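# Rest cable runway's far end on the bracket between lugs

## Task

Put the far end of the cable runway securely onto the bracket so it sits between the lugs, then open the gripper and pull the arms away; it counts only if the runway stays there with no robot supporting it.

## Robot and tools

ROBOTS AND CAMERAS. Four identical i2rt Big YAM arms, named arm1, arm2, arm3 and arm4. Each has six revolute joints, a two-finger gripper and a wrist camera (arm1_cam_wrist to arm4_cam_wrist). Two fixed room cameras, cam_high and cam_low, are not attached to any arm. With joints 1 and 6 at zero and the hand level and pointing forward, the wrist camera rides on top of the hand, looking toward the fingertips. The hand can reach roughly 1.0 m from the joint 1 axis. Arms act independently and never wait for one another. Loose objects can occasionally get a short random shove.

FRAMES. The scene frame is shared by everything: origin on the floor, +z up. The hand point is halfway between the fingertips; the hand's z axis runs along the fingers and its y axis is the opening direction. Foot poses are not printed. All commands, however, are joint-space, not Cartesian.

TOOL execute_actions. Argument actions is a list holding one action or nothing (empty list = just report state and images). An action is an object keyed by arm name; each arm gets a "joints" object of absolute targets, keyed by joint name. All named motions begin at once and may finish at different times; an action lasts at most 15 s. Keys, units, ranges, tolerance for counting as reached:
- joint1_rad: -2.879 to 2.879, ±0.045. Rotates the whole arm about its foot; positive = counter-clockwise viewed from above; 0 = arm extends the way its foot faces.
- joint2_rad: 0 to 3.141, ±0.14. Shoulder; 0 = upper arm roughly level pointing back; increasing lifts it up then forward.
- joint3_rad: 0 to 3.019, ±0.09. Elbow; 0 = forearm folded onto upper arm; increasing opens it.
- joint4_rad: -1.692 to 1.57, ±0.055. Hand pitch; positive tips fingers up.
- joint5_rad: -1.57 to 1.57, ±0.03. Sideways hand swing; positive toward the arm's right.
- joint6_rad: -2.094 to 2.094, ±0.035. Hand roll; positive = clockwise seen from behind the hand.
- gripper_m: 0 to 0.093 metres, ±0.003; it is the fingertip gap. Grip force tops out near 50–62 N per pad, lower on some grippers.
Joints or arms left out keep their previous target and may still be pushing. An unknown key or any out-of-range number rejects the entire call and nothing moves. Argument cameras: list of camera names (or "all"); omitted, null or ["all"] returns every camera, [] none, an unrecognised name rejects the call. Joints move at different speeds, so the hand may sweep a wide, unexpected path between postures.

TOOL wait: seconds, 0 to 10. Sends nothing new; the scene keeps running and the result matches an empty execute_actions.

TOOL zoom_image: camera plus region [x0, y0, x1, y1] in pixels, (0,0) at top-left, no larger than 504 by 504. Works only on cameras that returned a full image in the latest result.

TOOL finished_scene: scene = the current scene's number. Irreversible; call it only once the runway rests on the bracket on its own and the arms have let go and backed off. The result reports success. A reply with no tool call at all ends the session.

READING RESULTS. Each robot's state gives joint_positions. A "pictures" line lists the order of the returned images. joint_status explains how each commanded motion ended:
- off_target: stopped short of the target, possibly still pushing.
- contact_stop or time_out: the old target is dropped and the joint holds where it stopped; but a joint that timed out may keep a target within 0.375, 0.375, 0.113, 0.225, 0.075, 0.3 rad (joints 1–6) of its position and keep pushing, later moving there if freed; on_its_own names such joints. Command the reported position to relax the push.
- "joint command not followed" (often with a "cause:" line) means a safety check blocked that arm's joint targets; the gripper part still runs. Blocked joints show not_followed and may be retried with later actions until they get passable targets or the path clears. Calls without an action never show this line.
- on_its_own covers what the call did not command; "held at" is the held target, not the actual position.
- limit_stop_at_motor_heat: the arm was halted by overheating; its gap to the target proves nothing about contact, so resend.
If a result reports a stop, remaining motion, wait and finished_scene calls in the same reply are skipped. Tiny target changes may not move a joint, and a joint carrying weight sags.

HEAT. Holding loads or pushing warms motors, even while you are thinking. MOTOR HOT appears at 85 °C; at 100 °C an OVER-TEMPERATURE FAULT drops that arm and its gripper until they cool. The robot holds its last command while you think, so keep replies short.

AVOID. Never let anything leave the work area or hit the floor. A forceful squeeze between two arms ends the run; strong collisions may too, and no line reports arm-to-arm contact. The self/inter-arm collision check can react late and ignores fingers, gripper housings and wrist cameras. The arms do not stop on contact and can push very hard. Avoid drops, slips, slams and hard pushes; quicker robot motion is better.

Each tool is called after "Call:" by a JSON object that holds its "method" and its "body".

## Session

Call:
{"method": "execute_actions", "body": {"actions": []}}

Scene clock: 0.00 s.
Motor temperatures (°C, as the motors report them): arm1=[27 27 31 30 27 26] | arm2=[29 30 34 29 29 28] | arm3=[29 31 35 28 29 27] | arm4=[26 34 33 27 27 26]
arm1.joint_positions: joint1_rad=+0.465 joint2_rad=+0.447 joint3_rad=+1.340 joint4_rad=-1.207 joint5_rad=-0.143 joint6_rad=-0.373 gripper_m=+0.094
arm1.joint_status: not commanded
arm1.hand: x=-1.0807 y=-0.3086 z=+1.3855 quat_wxyz=(-0.384, +0.750, -0.310, -0.441) (m; scene frame)
arm2.joint_positions: joint1_rad=-0.284 joint2_rad=+0.449 joint3_rad=+1.440 joint4_rad=-1.362 joint5_rad=+0.118 joint6_rad=-0.475 gripper_m=+0.095
arm2.joint_status: not commanded
arm2.hand: x=-0.3762 y=+0.3954 z=+1.3846 quat_wxyz=(-0.135, -0.592, -0.572, +0.551) (m; scene frame)
arm3.joint_positions: joint1_rad=-0.369 joint2_rad=+0.598 joint3_rad=+1.390 joint4_rad=-1.327 joint5_rad=-0.220 joint6_rad=-0.017 gripper_m=+0.094
arm3.joint_status: not commanded
arm3.hand: x=+0.6353 y=-0.3150 z=+1.3256 quat_wxyz=(-0.332, +0.582, -0.640, -0.376) (m; scene frame)
arm4.joint_positions: joint1_rad=-0.424 joint2_rad=+0.536 joint3_rad=+1.355 joint4_rad=-1.172 joint5_rad=-0.052 joint6_rad=+0.433 gripper_m=+0.094
arm4.joint_status: not commanded
arm4.hand: x=+1.1374 y=+0.2913 z=+1.4186 quat_wxyz=(-0.433, -0.759, -0.314, +0.372) (m; scene frame)
pictures: arm1_cam_wrist, arm2_cam_wrist, arm3_cam_wrist, arm4_cam_wrist, cam_high, cam_low
Images, in order (width x height): arm1_cam_wrist 616x616, arm2_cam_wrist 616x616, arm3_cam_wrist 616x616, arm4_cam_wrist 616x616, cam_high 672x504, cam_low 672x504.

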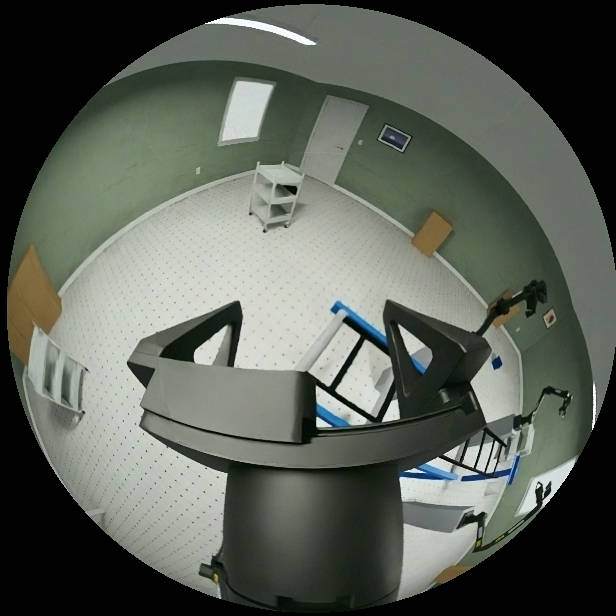

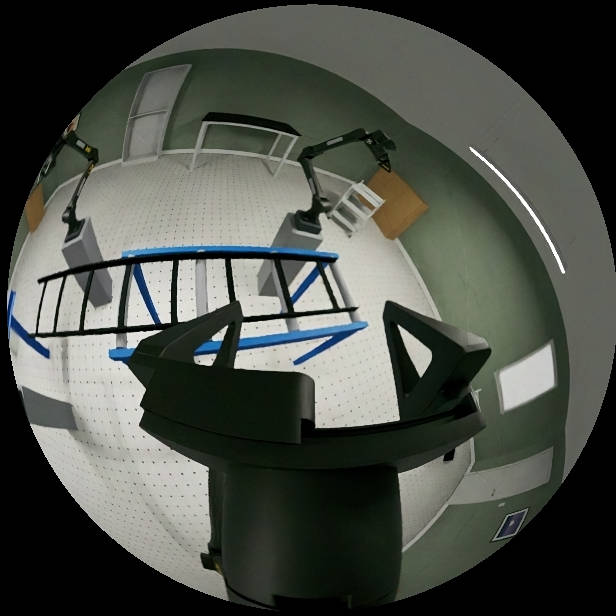

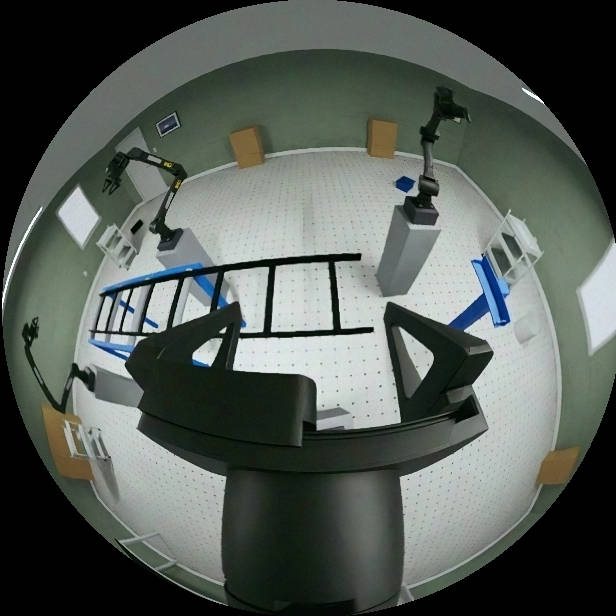

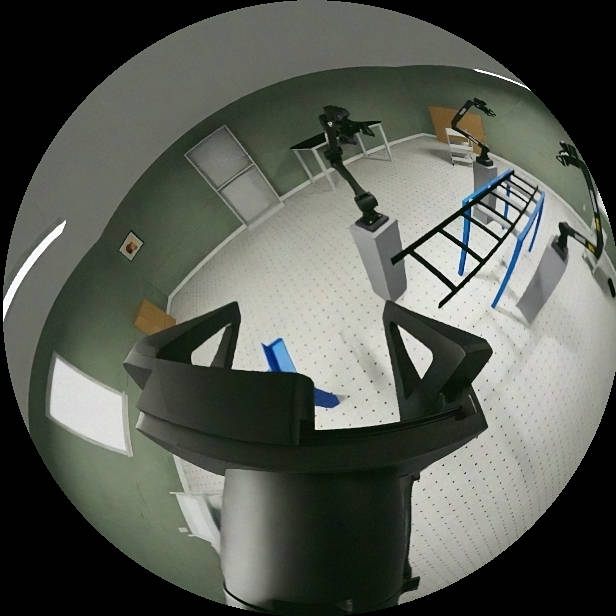

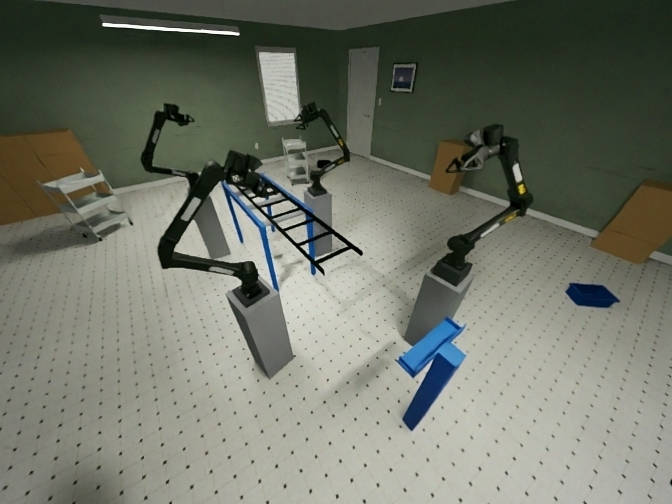

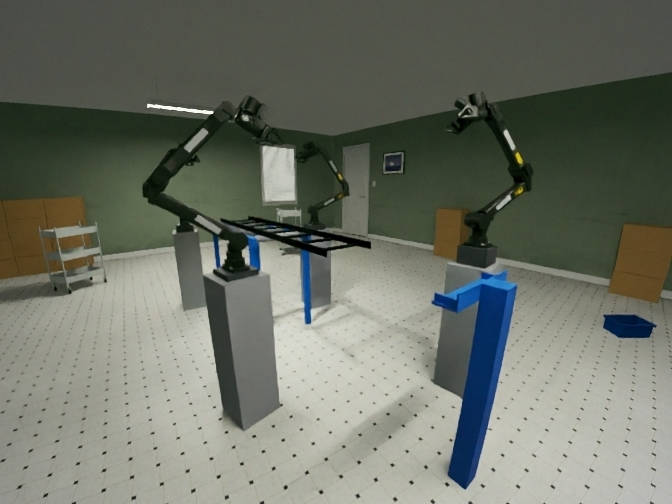

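Call:
{"method": "zoom_image", "body": {"camera": "cam_high", "region": [260, 200, 380, 290]}}

Call:
{"method": "zoom_image", "body": {"camera": "cam_low", "region": [250, 190, 400, 280]}}

Call:
{"method": "zoom_image", "body": {"camera": "arm3_cam_wrist", "region": [180, 230, 400, 360]}}

Call:
{"method": "zoom_image", "body": {"camera": "arm4_cam_wrist", "region": [370, 160, 570, 330]}}

Call:
{"method": "zoom_image", "body": {"camera": "cam_high", "region": [370, 280, 510, 410]}}

Call:
{"method": "zoom_image", "body": {"camera": "cam_low", "region": [400, 240, 550, 350]}}

Region (260, 200, 380, 290) of cam_high's 672x504 image, scaled by 4.200, with more detail than that image has; it fills the top 378 rows of this view, and the rest is white.

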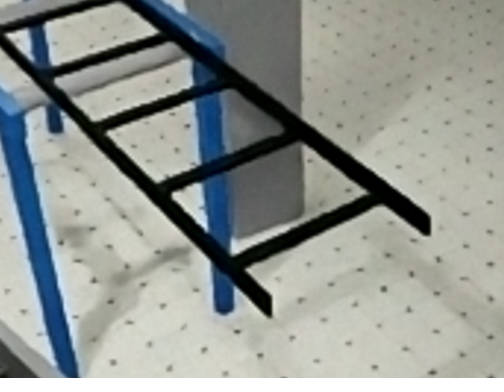

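Region (250, 190, 400, 280) of cam_low's 672x504 image, scaled by 3.360, with more detail than that image has; it fills the top 302 rows of this view, and the rest is white.

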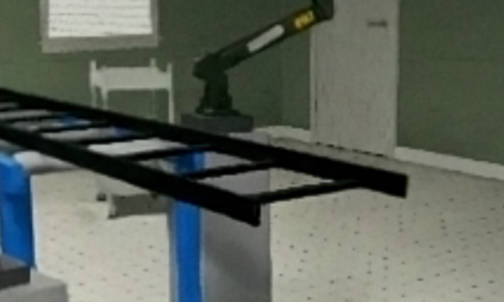

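Region (180, 230, 400, 360) of arm3_cam_wrist's 616x616 image, scaled by 2.291, with more detail than that image has; it fills the top 298 rows of this view, and the rest is white.

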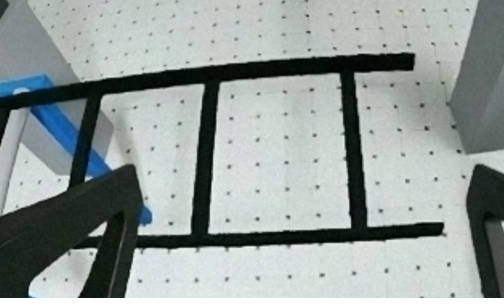

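Region (370, 160, 570, 330) of arm4_cam_wrist's 616x616 image, scaled by 2.520, with more detail than that image has; it fills the top 428 rows of this view, and the rest is white.

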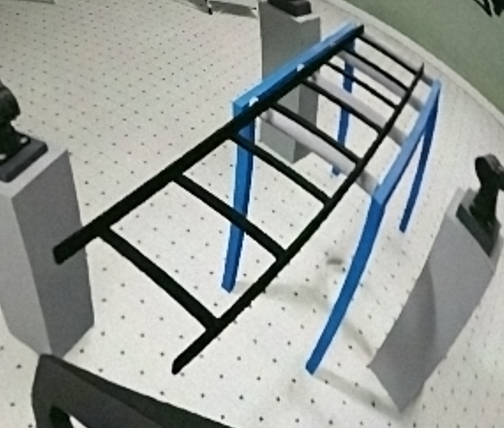

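Region (370, 280, 510, 410) of cam_high's 672x504 image, scaled by 3.600, with more detail than that image has; it fills the top 468 rows of this view, and the rest is white.

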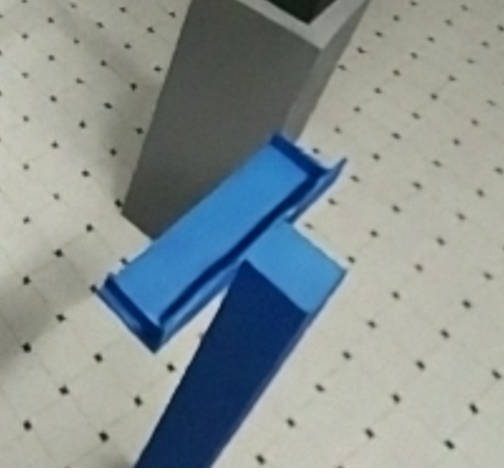

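Region (400, 240, 550, 350) of cam_low's 672x504 image, scaled by 3.360, with more detail than that image has; it fills the top 370 rows of this view, and the rest is white.

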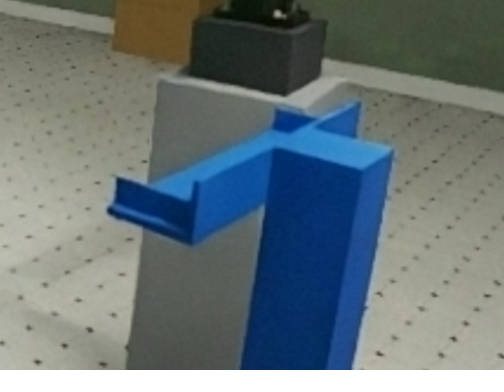

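Call:
{"method": "execute_actions", "body": {"actions": [{"arm3": {"joints": {"joint1_rad": 0.18, "joint2_rad": 1.383, "joint3_rad": 1.082, "joint4_rad": -1.217, "joint5_rad": 0.0, "joint6_rad": 1.918}}, "arm4": {"joints": {"joint1_rad": -1.056, "joint2_rad": 2.292, "joint3_rad": 2.238, "joint4_rad": -1.482, "joint5_rad": 0.0, "joint6_rad": 0.59}}}], "cameras": ["arm3_cam_wrist", "arm4_cam_wrist", "cam_low"]}}

Call:
{"method": "zoom_image", "body": {"camera": "cam_low", "region": [250, 160, 400, 280]}}

Scene clock: 65.80 s.
Motor temperatures (°C, as the motors report them): arm1=[27 27 33 30 27 26] | arm2=[29 30 37 29 29 28] | arm3=[29 31 38 28 29 27] | arm4=[26 34 38 27 27 26]
arm1.joint_positions: joint1_rad=+0.465 joint2_rad=+0.447 joint3_rad=+1.340 joint4_rad=-1.207 joint5_rad=-0.143 joint6_rad=-0.373 gripper_m=+0.094
arm1.joint_status: not commanded
arm1.hand: x=-1.0807 y=-0.3086 z=+1.3855 quat_wxyz=(-0.384, +0.750, -0.310, -0.441) (m; scene frame)
arm2.joint_positions: joint1_rad=-0.284 joint2_rad=+0.449 joint3_rad=+1.440 joint4_rad=-1.362 joint5_rad=+0.118 joint6_rad=-0.475 gripper_m=+0.095
arm2.joint_status: not commanded
arm2.hand: x=-0.3762 y=+0.3954 z=+1.3846 quat_wxyz=(-0.135, -0.592, -0.572, +0.551) (m; scene frame)
arm3.joint_positions: joint1_rad=+0.184 joint2_rad=+1.372 joint3_rad=+1.063 joint4_rad=-1.232 joint5_rad=-0.004 joint6_rad=+1.903 gripper_m=+0.094
arm3.joint_status: all done
arm3.hand: x=+0.5001 y=-0.1744 z=+0.9305 quat_wxyz=(+0.005, -0.009, -1.000, -0.015) (m; scene frame)
arm4.joint_positions: joint1_rad=-1.057 joint2_rad=+2.306 joint3_rad=+2.208 joint4_rad=-1.467 joint5_rad=-0.001 joint6_rad=+0.581 gripper_m=+0.094
arm4.joint_status: all done
arm4.hand: x=+0.6192 y=+0.1245 z=+0.9172 quat_wxyz=(-0.003, -1.000, +0.011, -0.005) (m; scene frame)
pictures: arm3_cam_wrist, arm4_cam_wrist, cam_low
Images, in order (width x height): arm3_cam_wrist 616x616, arm4_cam_wrist 616x616, cam_low 672x504.

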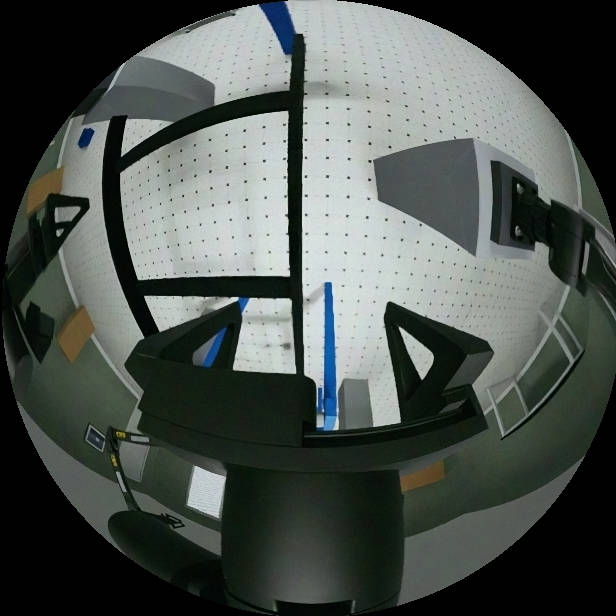

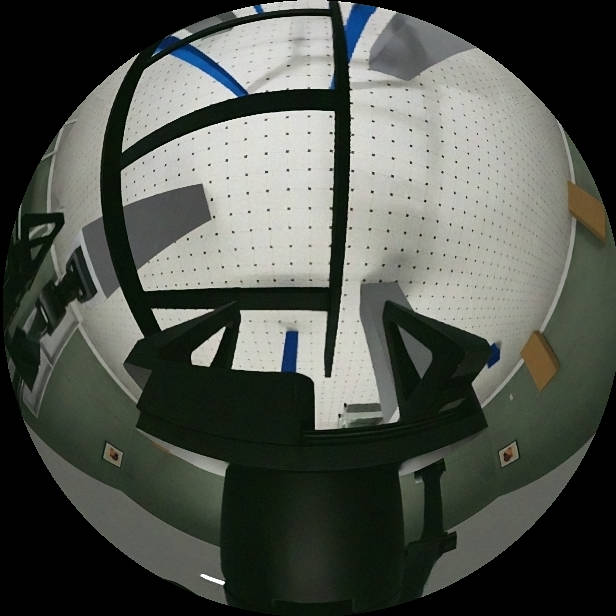

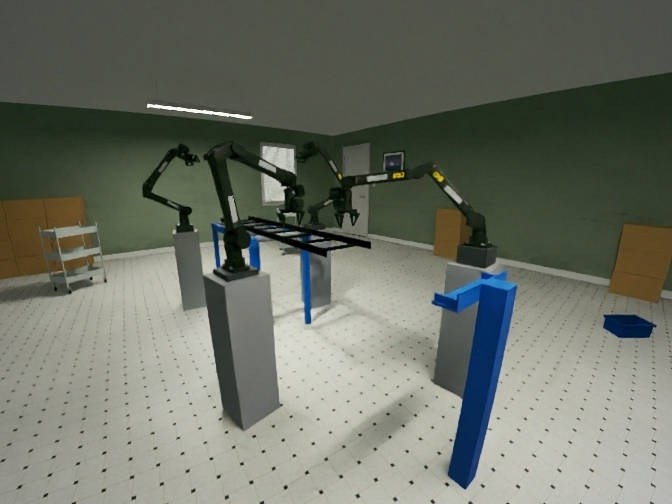

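Region (250, 160, 400, 280) of cam_low's 672x504 image, scaled by 3.360, with more detail than that image has; it fills the top 403 rows of this view, and the rest is white.

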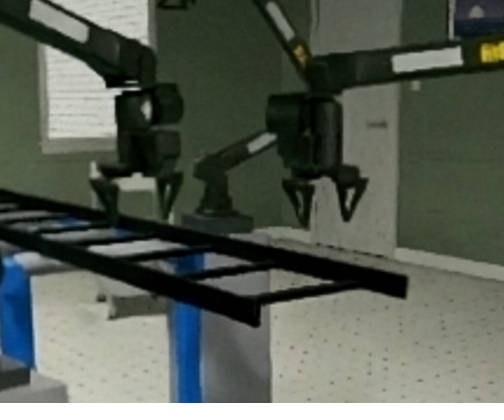

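Call:
{"method": "execute_actions", "body": {"actions": [{"arm3": {"joints": {"joint1_rad": 0.128, "joint2_rad": 1.557, "joint3_rad": 0.96, "joint4_rad": -0.932, "joint6_rad": 1.852}}, "arm4": {"joints": {"joint1_rad": -1.092, "joint2_rad": 2.355, "joint3_rad": 2.02, "joint4_rad": -1.203, "joint6_rad": 0.545}}}], "cameras": ["arm3_cam_wrist", "arm4_cam_wrist", "cam_low"]}}

Call:
{"method": "zoom_image", "body": {"camera": "cam_low", "region": [250, 160, 400, 280]}}

Scene clock: 85.67 s.
Motor temperatures (°C, as the motors report them): arm1=[27 27 33 30 27 26] | arm2=[29 30 37 29 29 28] | arm3=[29 31 39 28 29 27] | arm4=[26 37 39 27 27 26]
arm1.joint_positions: joint1_rad=+0.465 joint2_rad=+0.447 joint3_rad=+1.340 joint4_rad=-1.207 joint5_rad=-0.143 joint6_rad=-0.373 gripper_m=+0.094
arm1.joint_status: not commanded
arm1.hand: x=-1.0807 y=-0.3086 z=+1.3855 quat_wxyz=(-0.384, +0.750, -0.310, -0.441) (m; scene frame)
arm2.joint_positions: joint1_rad=-0.284 joint2_rad=+0.449 joint3_rad=+1.440 joint4_rad=-1.362 joint5_rad=+0.118 joint6_rad=-0.475 gripper_m=+0.095
arm2.joint_status: not commanded
arm2.hand: x=-0.3762 y=+0.3954 z=+1.3846 quat_wxyz=(-0.135, -0.592, -0.572, +0.551) (m; scene frame)
arm3.joint_positions: joint1_rad=+0.127 joint2_rad=+1.573 joint3_rad=+0.946 joint4_rad=-0.950 joint5_rad=-0.003 joint6_rad=+1.866 gripper_m=+0.094
arm3.joint_status: all done
arm3.hand: x=+0.5183 y=-0.1552 z=+0.8162 quat_wxyz=(-0.001, -0.019, -1.000, +0.003) (m; scene frame)
arm4.joint_positions: joint1_rad=-1.095 joint2_rad=+2.346 joint3_rad=+2.014 joint4_rad=-1.220 joint5_rad=-0.001 joint6_rad=+0.553 gripper_m=+0.094
arm4.joint_status: all done
arm4.hand: x=+0.6125 y=+0.1508 z=+0.8182 quat_wxyz=(-0.006, -1.000, +0.016, +0.000) (m; scene frame)
pictures: arm3_cam_wrist, arm4_cam_wrist, cam_low
Images, in order (width x height): arm3_cam_wrist 616x616, arm4_cam_wrist 616x616, cam_low 672x504.

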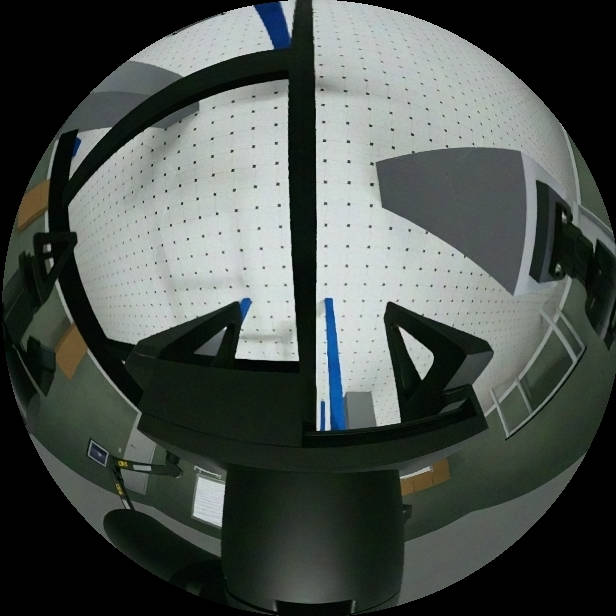

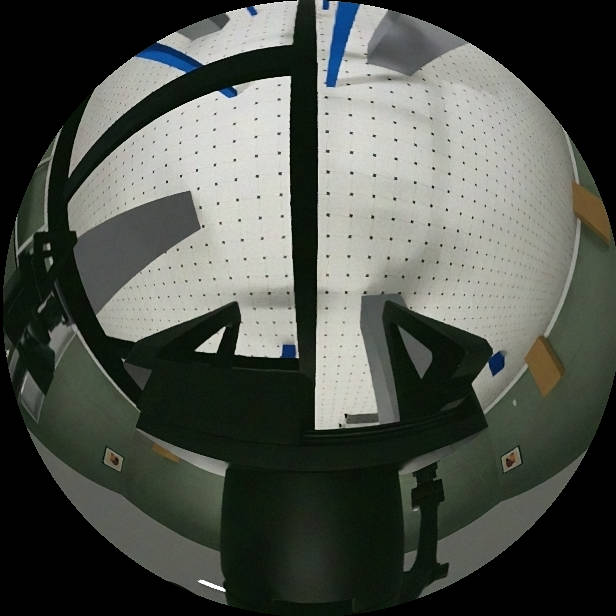

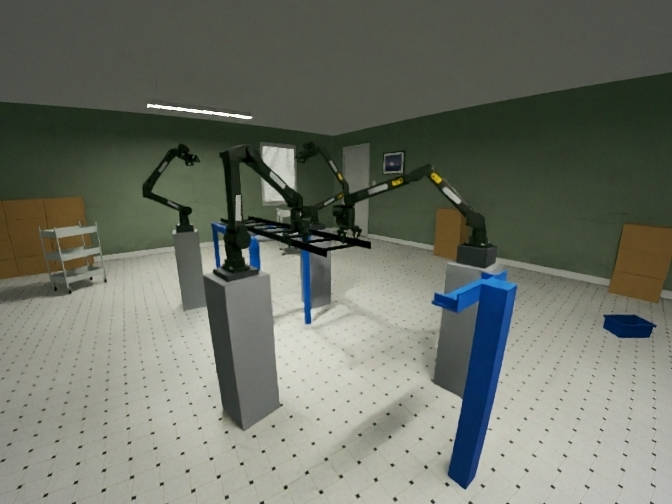

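Region (250, 160, 400, 280) of cam_low's 672x504 image, scaled by 3.360, with more detail than that image has; it fills the top 403 rows of this view, and the rest is white.

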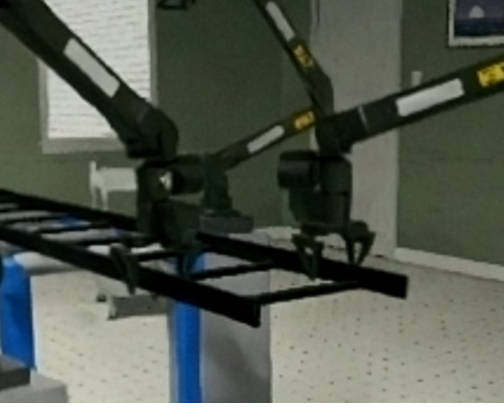

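Call:
{"method": "execute_actions", "body": {"actions": [{"arm3": {"joints": {"gripper_m": 0.0}}, "arm4": {"joints": {"gripper_m": 0.0}}}], "cameras": ["cam_low"]}}

Scene clock: 88.20 s.
Motor temperatures (°C, as the motors report them): arm1=[27 27 33 30 27 26] | arm2=[29 30 37 29 29 28] | arm3=[29 31 39 28 29 27] | arm4=[26 37 39 27 27 26]
arm1.joint_positions: joint1_rad=+0.465 joint2_rad=+0.447 joint3_rad=+1.340 joint4_rad=-1.207 joint5_rad=-0.143 joint6_rad=-0.373 gripper_m=+0.094
arm1.joint_status: not commanded
arm1.hand: x=-1.0807 y=-0.3086 z=+1.3855 quat_wxyz=(-0.384, +0.750, -0.310, -0.441) (m; scene frame)
arm2.joint_positions: joint1_rad=-0.284 joint2_rad=+0.449 joint3_rad=+1.440 joint4_rad=-1.362 joint5_rad=+0.118 joint6_rad=-0.475 gripper_m=+0.095
arm2.joint_status: not commanded
arm2.hand: x=-0.3762 y=+0.3954 z=+1.3846 quat_wxyz=(-0.135, -0.592, -0.572, +0.551) (m; scene frame)
arm3.joint_positions: joint1_rad=+0.127 joint2_rad=+1.573 joint3_rad=+0.946 joint4_rad=-0.941 joint5_rad=+0.000 joint6_rad=+1.858 gripper_m=+0.009
arm3.joint_status: gripper_m off_target (ended at +0.009, target +0.000)
arm3.hand: x=+0.5181 y=-0.1526 z=+0.8164 quat_wxyz=(-0.001, -0.015, -1.000, -0.002) (m; scene frame)
arm4.joint_positions: joint1_rad=-1.092 joint2_rad=+2.346 joint3_rad=+2.014 joint4_rad=-1.215 joint5_rad=+0.002 joint6_rad=+0.553 gripper_m=+0.009
arm4.joint_status: gripper_m off_target (ended at +0.009, target +0.000)
arm4.hand: x=+0.6122 y=+0.1487 z=+0.8182 quat_wxyz=(-0.006, -1.000, +0.014, +0.003) (m; scene frame)
pictures: cam_low
Images, in order (width x height): cam_low 672x504.

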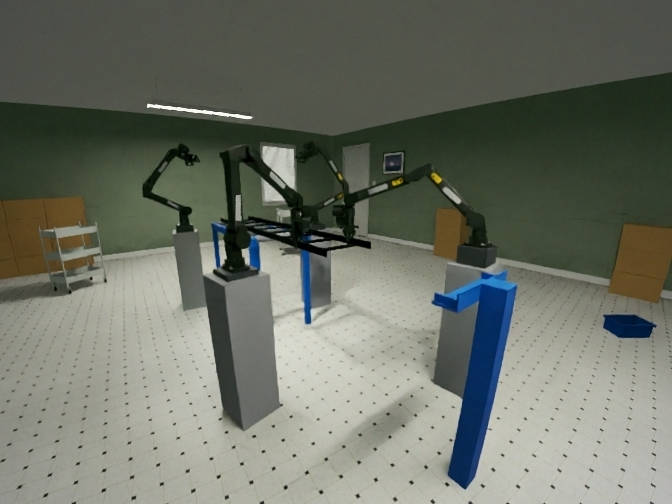

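Call:
{"method": "execute_actions", "body": {"actions": [{"arm3": {"joints": {"joint1_rad": -0.2, "joint2_rad": 1.513, "joint3_rad": 0.937, "joint4_rad": -0.942, "joint6_rad": 1.52}}, "arm4": {"joints": {"joint1_rad": -0.985, "joint2_rad": 2.051, "joint3_rad": 1.567, "joint4_rad": -1.02, "joint6_rad": 0.665}}}], "cameras": ["cam_low"]}}

Scene clock: 105.63 s.
Motor temperatures (°C, as the motors report them): arm1=[27 27 33 30 27 26] | arm2=[29 30 37 29 29 28] | arm3=[29 32 38 28 29 27] | arm4=[26 38 38 27 27 26]
arm1.joint_positions: joint1_rad=+0.465 joint2_rad=+0.447 joint3_rad=+1.340 joint4_rad=-1.207 joint5_rad=-0.143 joint6_rad=-0.373 gripper_m=+0.094
arm1.joint_status: not commanded
arm1.hand: x=-1.0807 y=-0.3086 z=+1.3855 quat_wxyz=(-0.384, +0.750, -0.310, -0.441) (m; scene frame)
arm2.joint_positions: joint1_rad=-0.284 joint2_rad=+0.449 joint3_rad=+1.440 joint4_rad=-1.362 joint5_rad=+0.118 joint6_rad=-0.475 gripper_m=+0.095
arm2.joint_status: not commanded
arm2.hand: x=-0.3762 y=+0.3954 z=+1.3846 quat_wxyz=(-0.135, -0.592, -0.572, +0.551) (m; scene frame)
arm3.joint_positions: joint1_rad=-0.210 joint2_rad=+1.544 joint3_rad=+0.912 joint4_rad=-0.949 joint5_rad=+0.003 joint6_rad=+1.518 gripper_m=+0.009
arm3.joint_status: all done
arm3.hand: x=+0.6512 y=-0.1562 z=+0.8171 quat_wxyz=(-0.002, -0.013, -1.000, +0.004) (m; scene frame)
arm4.joint_positions: joint1_rad=-0.973 joint2_rad=+2.088 joint3_rad=+1.537 joint4_rad=-1.021 joint5_rad=-0.007 joint6_rad=+0.677 gripper_m=+0.009
arm4.joint_status: all done
arm4.hand: x=+0.7461 y=+0.1431 z=+0.8173 quat_wxyz=(-0.003, -1.000, +0.017, -0.009) (m; scene frame)
pictures: cam_low
Images, in order (width x height): cam_low 672x504.

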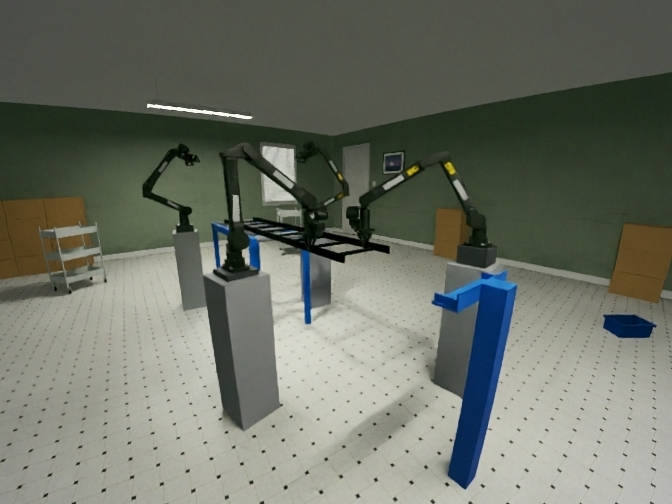

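Call:
{"method": "execute_actions", "body": {"actions": [{"arm3": {"joints": {"joint1_rad": -0.609, "joint2_rad": 1.585, "joint3_rad": 1.091, "joint4_rad": -0.975, "joint6_rad": 1.118}}, "arm4": {"joints": {"joint1_rad": -0.752, "joint2_rad": 1.771, "joint3_rad": 1.155, "joint4_rad": -0.848, "joint6_rad": 0.903}}}], "cameras": ["cam_low"]}}

Scene clock: 113.60 s.
Motor temperatures (°C, as the motors report them): arm1=[27 27 33 30 27 26] | arm2=[29 30 37 29 29 28] | arm3=[29 32 39 28 29 27] | arm4=[26 38 38 27 27 26]
arm1.joint_positions: joint1_rad=+0.465 joint2_rad=+0.447 joint3_rad=+1.340 joint4_rad=-1.207 joint5_rad=-0.143 joint6_rad=-0.373 gripper_m=+0.094
arm1.joint_status: not commanded
arm1.hand: x=-1.0807 y=-0.3086 z=+1.3855 quat_wxyz=(-0.384, +0.750, -0.310, -0.441) (m; scene frame)
arm2.joint_positions: joint1_rad=-0.284 joint2_rad=+0.449 joint3_rad=+1.440 joint4_rad=-1.362 joint5_rad=+0.118 joint6_rad=-0.475 gripper_m=+0.095
arm2.joint_status: not commanded
arm2.hand: x=-0.3762 y=+0.3954 z=+1.3846 quat_wxyz=(-0.135, -0.592, -0.572, +0.551) (m; scene frame)
arm3.joint_positions: joint1_rad=-0.609 joint2_rad=+1.639 joint3_rad=+1.032 joint4_rad=-0.959 joint5_rad=+0.002 joint6_rad=+1.117 gripper_m=+0.009
arm3.joint_status: all done
arm3.hand: x=+0.8184 y=-0.1585 z=+0.8178 quat_wxyz=(-0.003, -0.012, -1.000, -0.002) (m; scene frame)
arm4.joint_positions: joint1_rad=-0.752 joint2_rad=+1.840 joint3_rad=+1.113 joint4_rad=-0.838 joint5_rad=+0.000 joint6_rad=+0.899 gripper_m=+0.009
arm4.joint_status: all done
arm4.hand: x=+0.9120 y=+0.1390 z=+0.8170 quat_wxyz=(-0.003, -1.000, +0.017, -0.006) (m; scene frame)
pictures: cam_low
Images, in order (width x height): cam_low 672x504.

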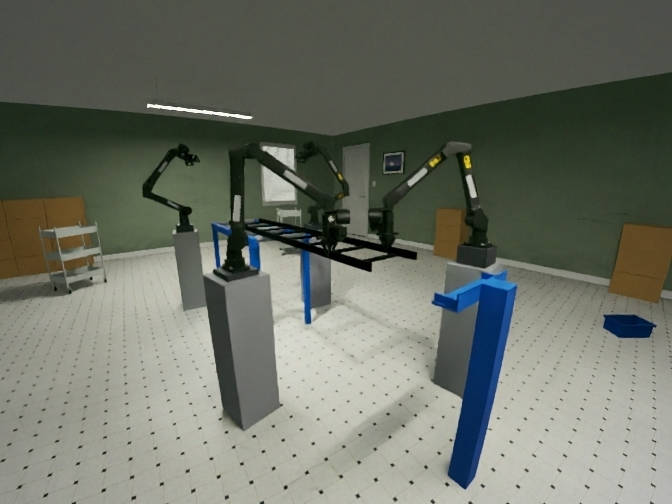

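Call:
{"method": "execute_actions", "body": {"actions": [{"arm3": {"joints": {"joint1_rad": -0.923, "joint2_rad": 1.761, "joint3_rad": 1.454, "joint4_rad": -1.115, "joint6_rad": 0.81}}, "arm4": {"joints": {"joint1_rad": -0.374, "joint2_rad": 1.547, "joint3_rad": 0.932, "joint4_rad": -0.811, "joint6_rad": 1.283}}}], "cameras": ["cam_high", "cam_low"]}}

Call:
{"method": "zoom_image", "body": {"camera": "cam_high", "region": [350, 270, 490, 400]}}

Call:
{"method": "zoom_image", "body": {"camera": "cam_low", "region": [380, 230, 530, 340]}}

Scene clock: 125.10 s.
Motor temperatures (°C, as the motors report them): arm1=[27 27 33 30 27 26] | arm2=[29 30 37 29 29 28] | arm3=[29 32 40 28 29 27] | arm4=[26 38 38 27 27 26]
arm1.joint_positions: joint1_rad=+0.465 joint2_rad=+0.447 joint3_rad=+1.340 joint4_rad=-1.207 joint5_rad=-0.143 joint6_rad=-0.373 gripper_m=+0.094
arm1.joint_status: not commanded
arm1.hand: x=-1.0807 y=-0.3086 z=+1.3855 quat_wxyz=(-0.384, +0.750, -0.310, -0.441) (m; scene frame)
arm2.joint_positions: joint1_rad=-0.284 joint2_rad=+0.449 joint3_rad=+1.440 joint4_rad=-1.362 joint5_rad=+0.118 joint6_rad=-0.475 gripper_m=+0.095
arm2.joint_status: not commanded
arm2.hand: x=-0.3762 y=+0.3954 z=+1.3846 quat_wxyz=(-0.135, -0.592, -0.572, +0.551) (m; scene frame)
arm3.joint_positions: joint1_rad=-0.916 joint2_rad=+1.841 joint3_rad=+1.385 joint4_rad=-1.111 joint5_rad=+0.005 joint6_rad=+0.814 gripper_m=+0.009
arm3.joint_status: all done
arm3.hand: x=+0.9970 y=-0.1648 z=+0.8419 quat_wxyz=(-0.004, -0.014, -1.000, -0.001) (m; scene frame)
arm4.joint_positions: joint1_rad=-0.382 joint2_rad=+1.627 joint3_rad=+0.878 joint4_rad=-0.810 joint5_rad=+0.005 joint6_rad=+1.272 gripper_m=+0.009
arm4.joint_status: all done
arm4.hand: x=+1.0892 y=+0.1292 z=+0.8406 quat_wxyz=(-0.005, -1.000, +0.019, -0.003) (m; scene frame)
pictures: cam_high, cam_low
Images, in order (width x height): cam_high 672x504, cam_low 672x504.

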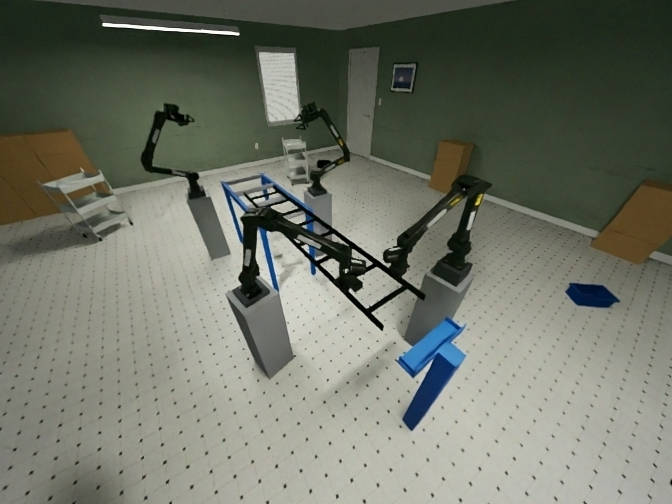

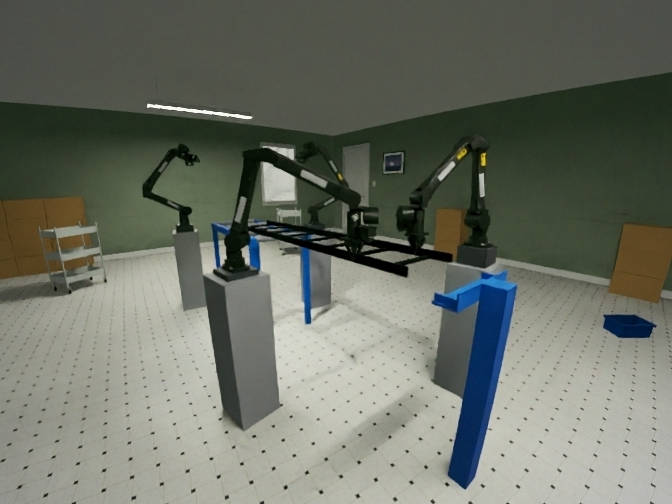

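Region (350, 270, 490, 400) of cam_high's 672x504 image, scaled by 3.600, with more detail than that image has; it fills the top 468 rows of this view, and the rest is white.

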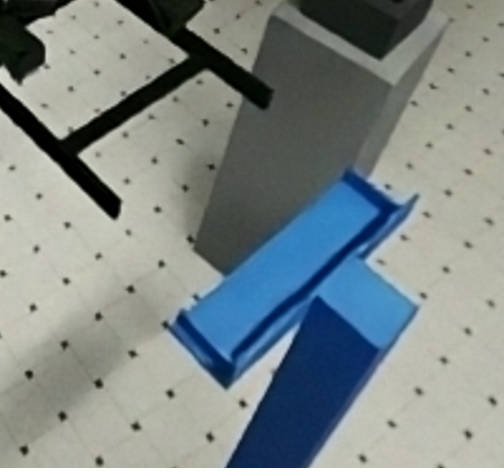

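Region (380, 230, 530, 340) of cam_low's 672x504 image, scaled by 3.360, with more detail than that image has; it fills the top 370 rows of this view, and the rest is white.

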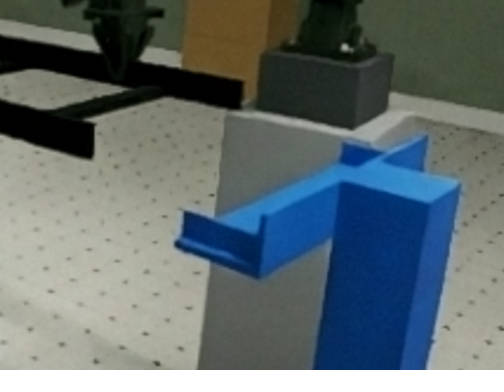

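Call:
{"method": "execute_actions", "body": {"actions": [{"arm3": {"joints": {"joint1_rad": -1.076, "joint2_rad": 1.951, "joint3_rad": 1.779, "joint4_rad": -1.24, "joint6_rad": 0.667}}, "arm4": {"joints": {"joint1_rad": -0.062, "joint2_rad": 1.523, "joint3_rad": 0.911, "joint4_rad": -0.818, "joint6_rad": 1.6}}}], "cameras": ["cam_high", "cam_low"]}}

Call:
{"method": "zoom_image", "body": {"camera": "cam_high", "region": [350, 270, 490, 400]}}

Call:
{"method": "zoom_image", "body": {"camera": "cam_low", "region": [380, 230, 530, 340]}}

Scene clock: 164.60 s.
Motor temperatures (°C, as the motors report them): arm1=[27 27 34 30 27 26] | arm2=[29 30 37 29 29 28] | arm3=[29 35 43 28 29 27] | arm4=[26 37 39 27 27 26]
arm1.joint_positions: joint1_rad=+0.465 joint2_rad=+0.447 joint3_rad=+1.340 joint4_rad=-1.207 joint5_rad=-0.143 joint6_rad=-0.373 gripper_m=+0.094
arm1.joint_status: not commanded
arm1.hand: x=-1.0807 y=-0.3086 z=+1.3855 quat_wxyz=(-0.384, +0.750, -0.310, -0.441) (m; scene frame)
arm2.joint_positions: joint1_rad=-0.284 joint2_rad=+0.449 joint3_rad=+1.440 joint4_rad=-1.362 joint5_rad=+0.118 joint6_rad=-0.475 gripper_m=+0.095
arm2.joint_status: not commanded
arm2.hand: x=-0.3762 y=+0.3954 z=+1.3846 quat_wxyz=(-0.135, -0.592, -0.572, +0.551) (m; scene frame)
arm3.joint_positions: joint1_rad=-1.074 joint2_rad=+2.044 joint3_rad=+1.707 joint4_rad=-1.230 joint5_rad=-0.002 joint6_rad=+0.664 gripper_m=+0.009
arm3.joint_status: all done
arm3.hand: x=+1.1185 y=-0.1783 z=+0.8434 quat_wxyz=(-0.002, -0.018, -1.000, -0.003) (m; scene frame)
arm4.joint_positions: joint1_rad=-0.062 joint2_rad=+1.619 joint3_rad=+0.860 joint4_rad=-0.807 joint5_rad=+0.005 joint6_rad=+1.599 gripper_m=+0.009
arm4.joint_status: all done
arm4.hand: x=+1.2124 y=+0.1141 z=+0.8405 quat_wxyz=(-0.003, -1.000, +0.022, -0.005) (m; scene frame)
pictures: cam_high, cam_low
Images, in order (width x height): cam_high 672x504, cam_low 672x504.

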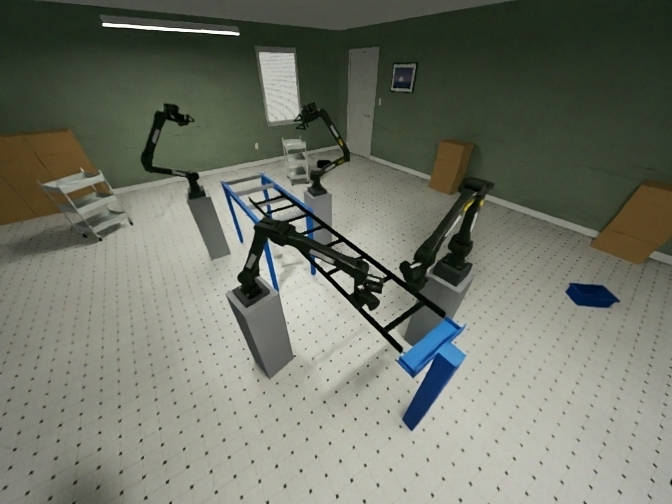

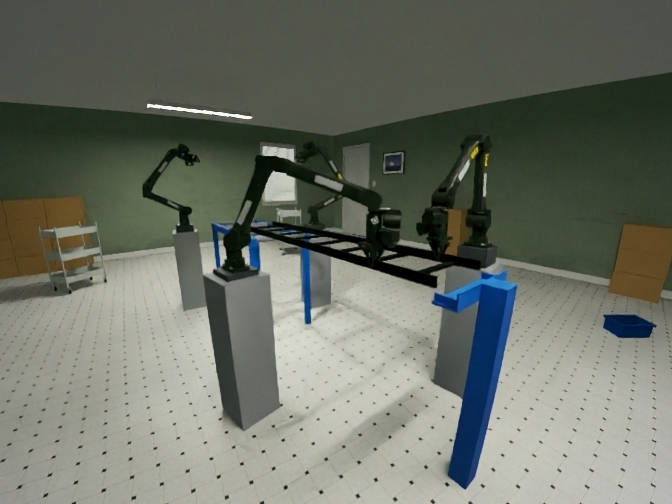

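Region (350, 270, 490, 400) of cam_high's 672x504 image, scaled by 3.600, with more detail than that image has; it fills the top 468 rows of this view, and the rest is white.

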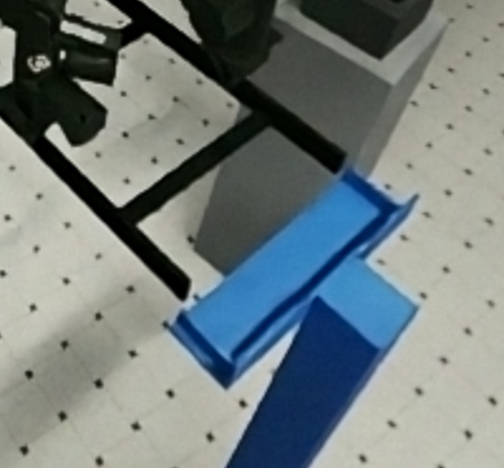

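Region (380, 230, 530, 340) of cam_low's 672x504 image, scaled by 3.360, with more detail than that image has; it fills the top 370 rows of this view, and the rest is white.

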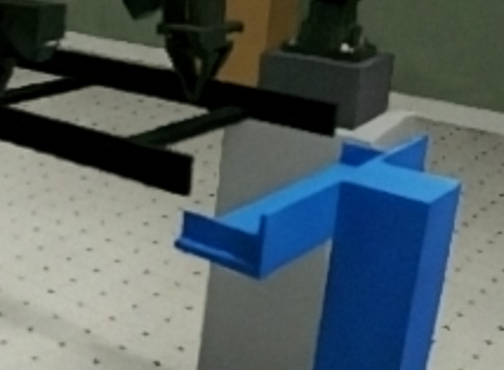

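Call:
{"method": "execute_actions", "body": {"actions": []}}

Scene clock: 178.23 s.
Motor temperatures (°C, as the motors report them): arm1=[27 27 34 30 27 26] | arm2=[29 30 37 29 29 28] | arm3=[29 36 44 28 29 27] | arm4=[26 38 39 27 27 26]
arm1.joint_positions: joint1_rad=+0.465 joint2_rad=+0.447 joint3_rad=+1.340 joint4_rad=-1.207 joint5_rad=-0.143 joint6_rad=-0.373 gripper_m=+0.094
arm1.joint_status: not commanded
arm1.hand: x=-1.0807 y=-0.3086 z=+1.3855 quat_wxyz=(-0.384, +0.750, -0.310, -0.441) (m; scene frame)
arm2.joint_positions: joint1_rad=-0.284 joint2_rad=+0.449 joint3_rad=+1.440 joint4_rad=-1.362 joint5_rad=+0.118 joint6_rad=-0.475 gripper_m=+0.095
arm2.joint_status: not commanded
arm2.hand: x=-0.3762 y=+0.3954 z=+1.3846 quat_wxyz=(-0.135, -0.592, -0.572, +0.551) (m; scene frame)
arm3.joint_positions: joint1_rad=-1.074 joint2_rad=+2.044 joint3_rad=+1.707 joint4_rad=-1.230 joint5_rad=-0.002 joint6_rad=+0.664 gripper_m=+0.009
arm3.joint_status: all done
arm3.hand: x=+1.1185 y=-0.1783 z=+0.8434 quat_wxyz=(-0.002, -0.018, -1.000, -0.003) (m; scene frame)
arm4.joint_positions: joint1_rad=-0.062 joint2_rad=+1.619 joint3_rad=+0.860 joint4_rad=-0.807 joint5_rad=+0.005 joint6_rad=+1.599 gripper_m=+0.009
arm4.joint_status: all done
arm4.hand: x=+1.2124 y=+0.1141 z=+0.8405 quat_wxyz=(-0.003, -1.000, +0.022, -0.005) (m; scene frame)
pictures: arm1_cam_wrist, arm2_cam_wrist, arm3_cam_wrist, arm4_cam_wrist, cam_high, cam_low
Images, in order (width x height): arm1_cam_wrist 616x616, arm2_cam_wrist 616x616, arm3_cam_wrist 616x616, arm4_cam_wrist 616x616, cam_high 672x504, cam_low 672x504.

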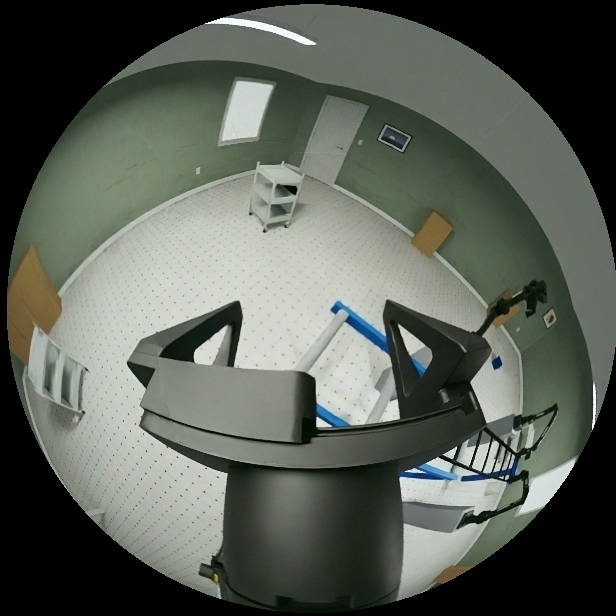

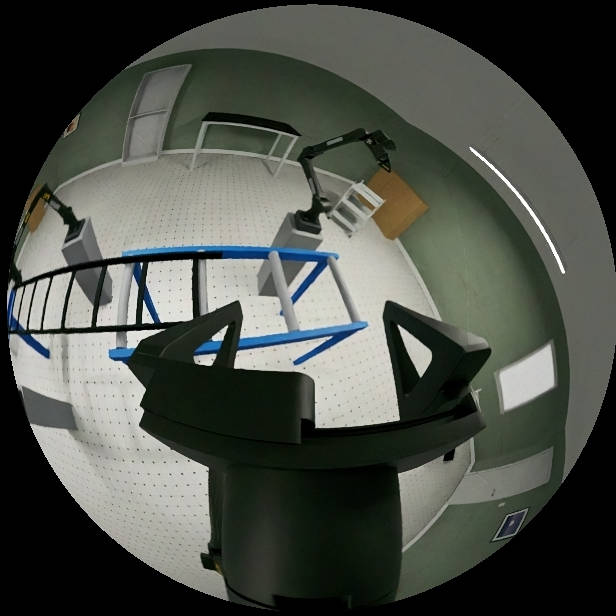

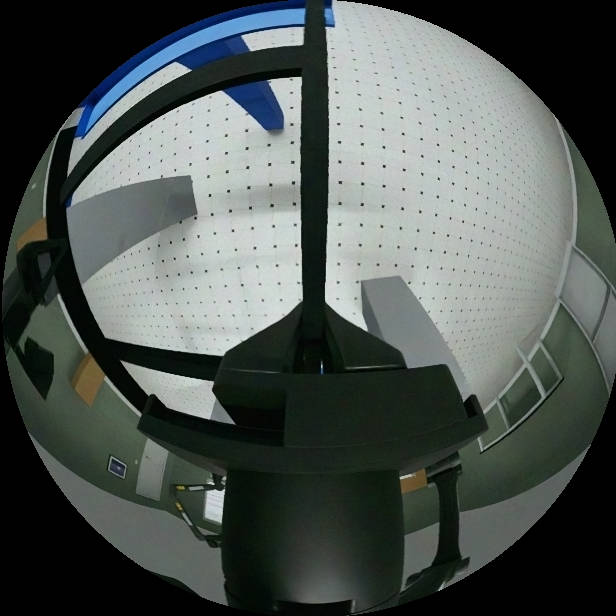

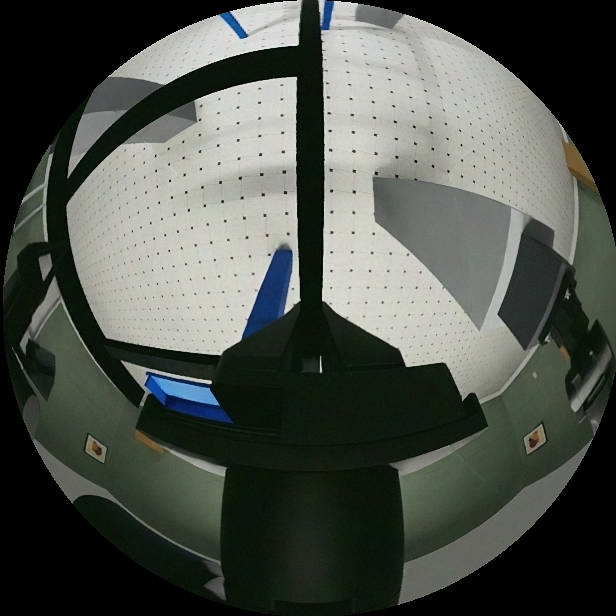

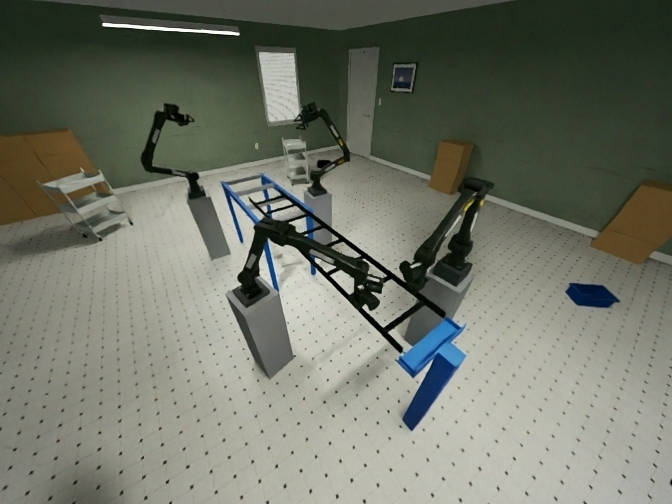

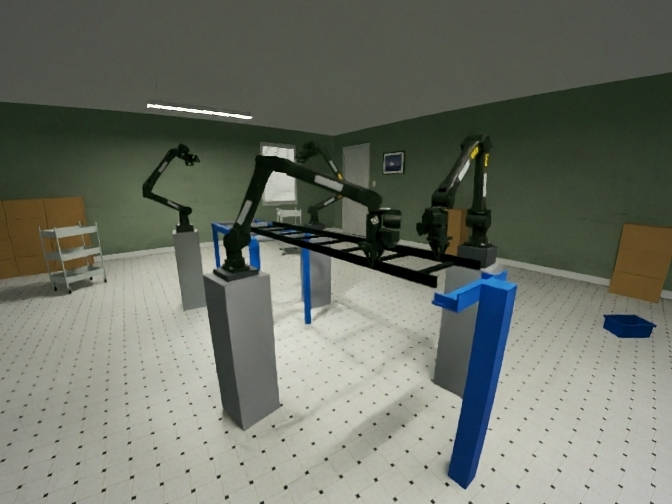

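Call:
{"method": "zoom_image", "body": {"camera": "cam_high", "region": [350, 270, 490, 400]}}

Call:
{"method": "zoom_image", "body": {"camera": "cam_low", "region": [380, 230, 530, 340]}}

Region (350, 270, 490, 400) of cam_high's 672x504 image, scaled by 3.600, with more detail than that image has; it fills the top 468 rows of this view, and the rest is white.

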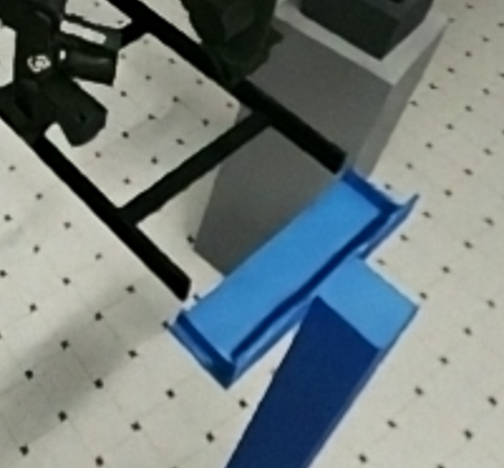

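Region (380, 230, 530, 340) of cam_low's 672x504 image, scaled by 3.360, with more detail than that image has; it fills the top 370 rows of this view, and the rest is white.

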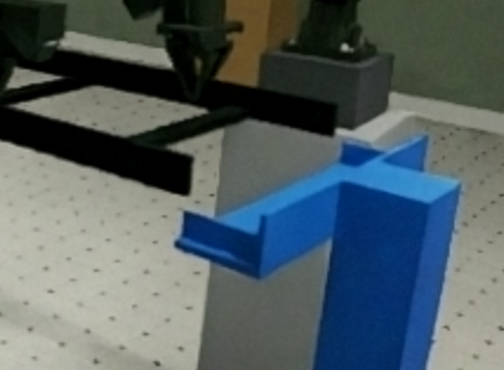

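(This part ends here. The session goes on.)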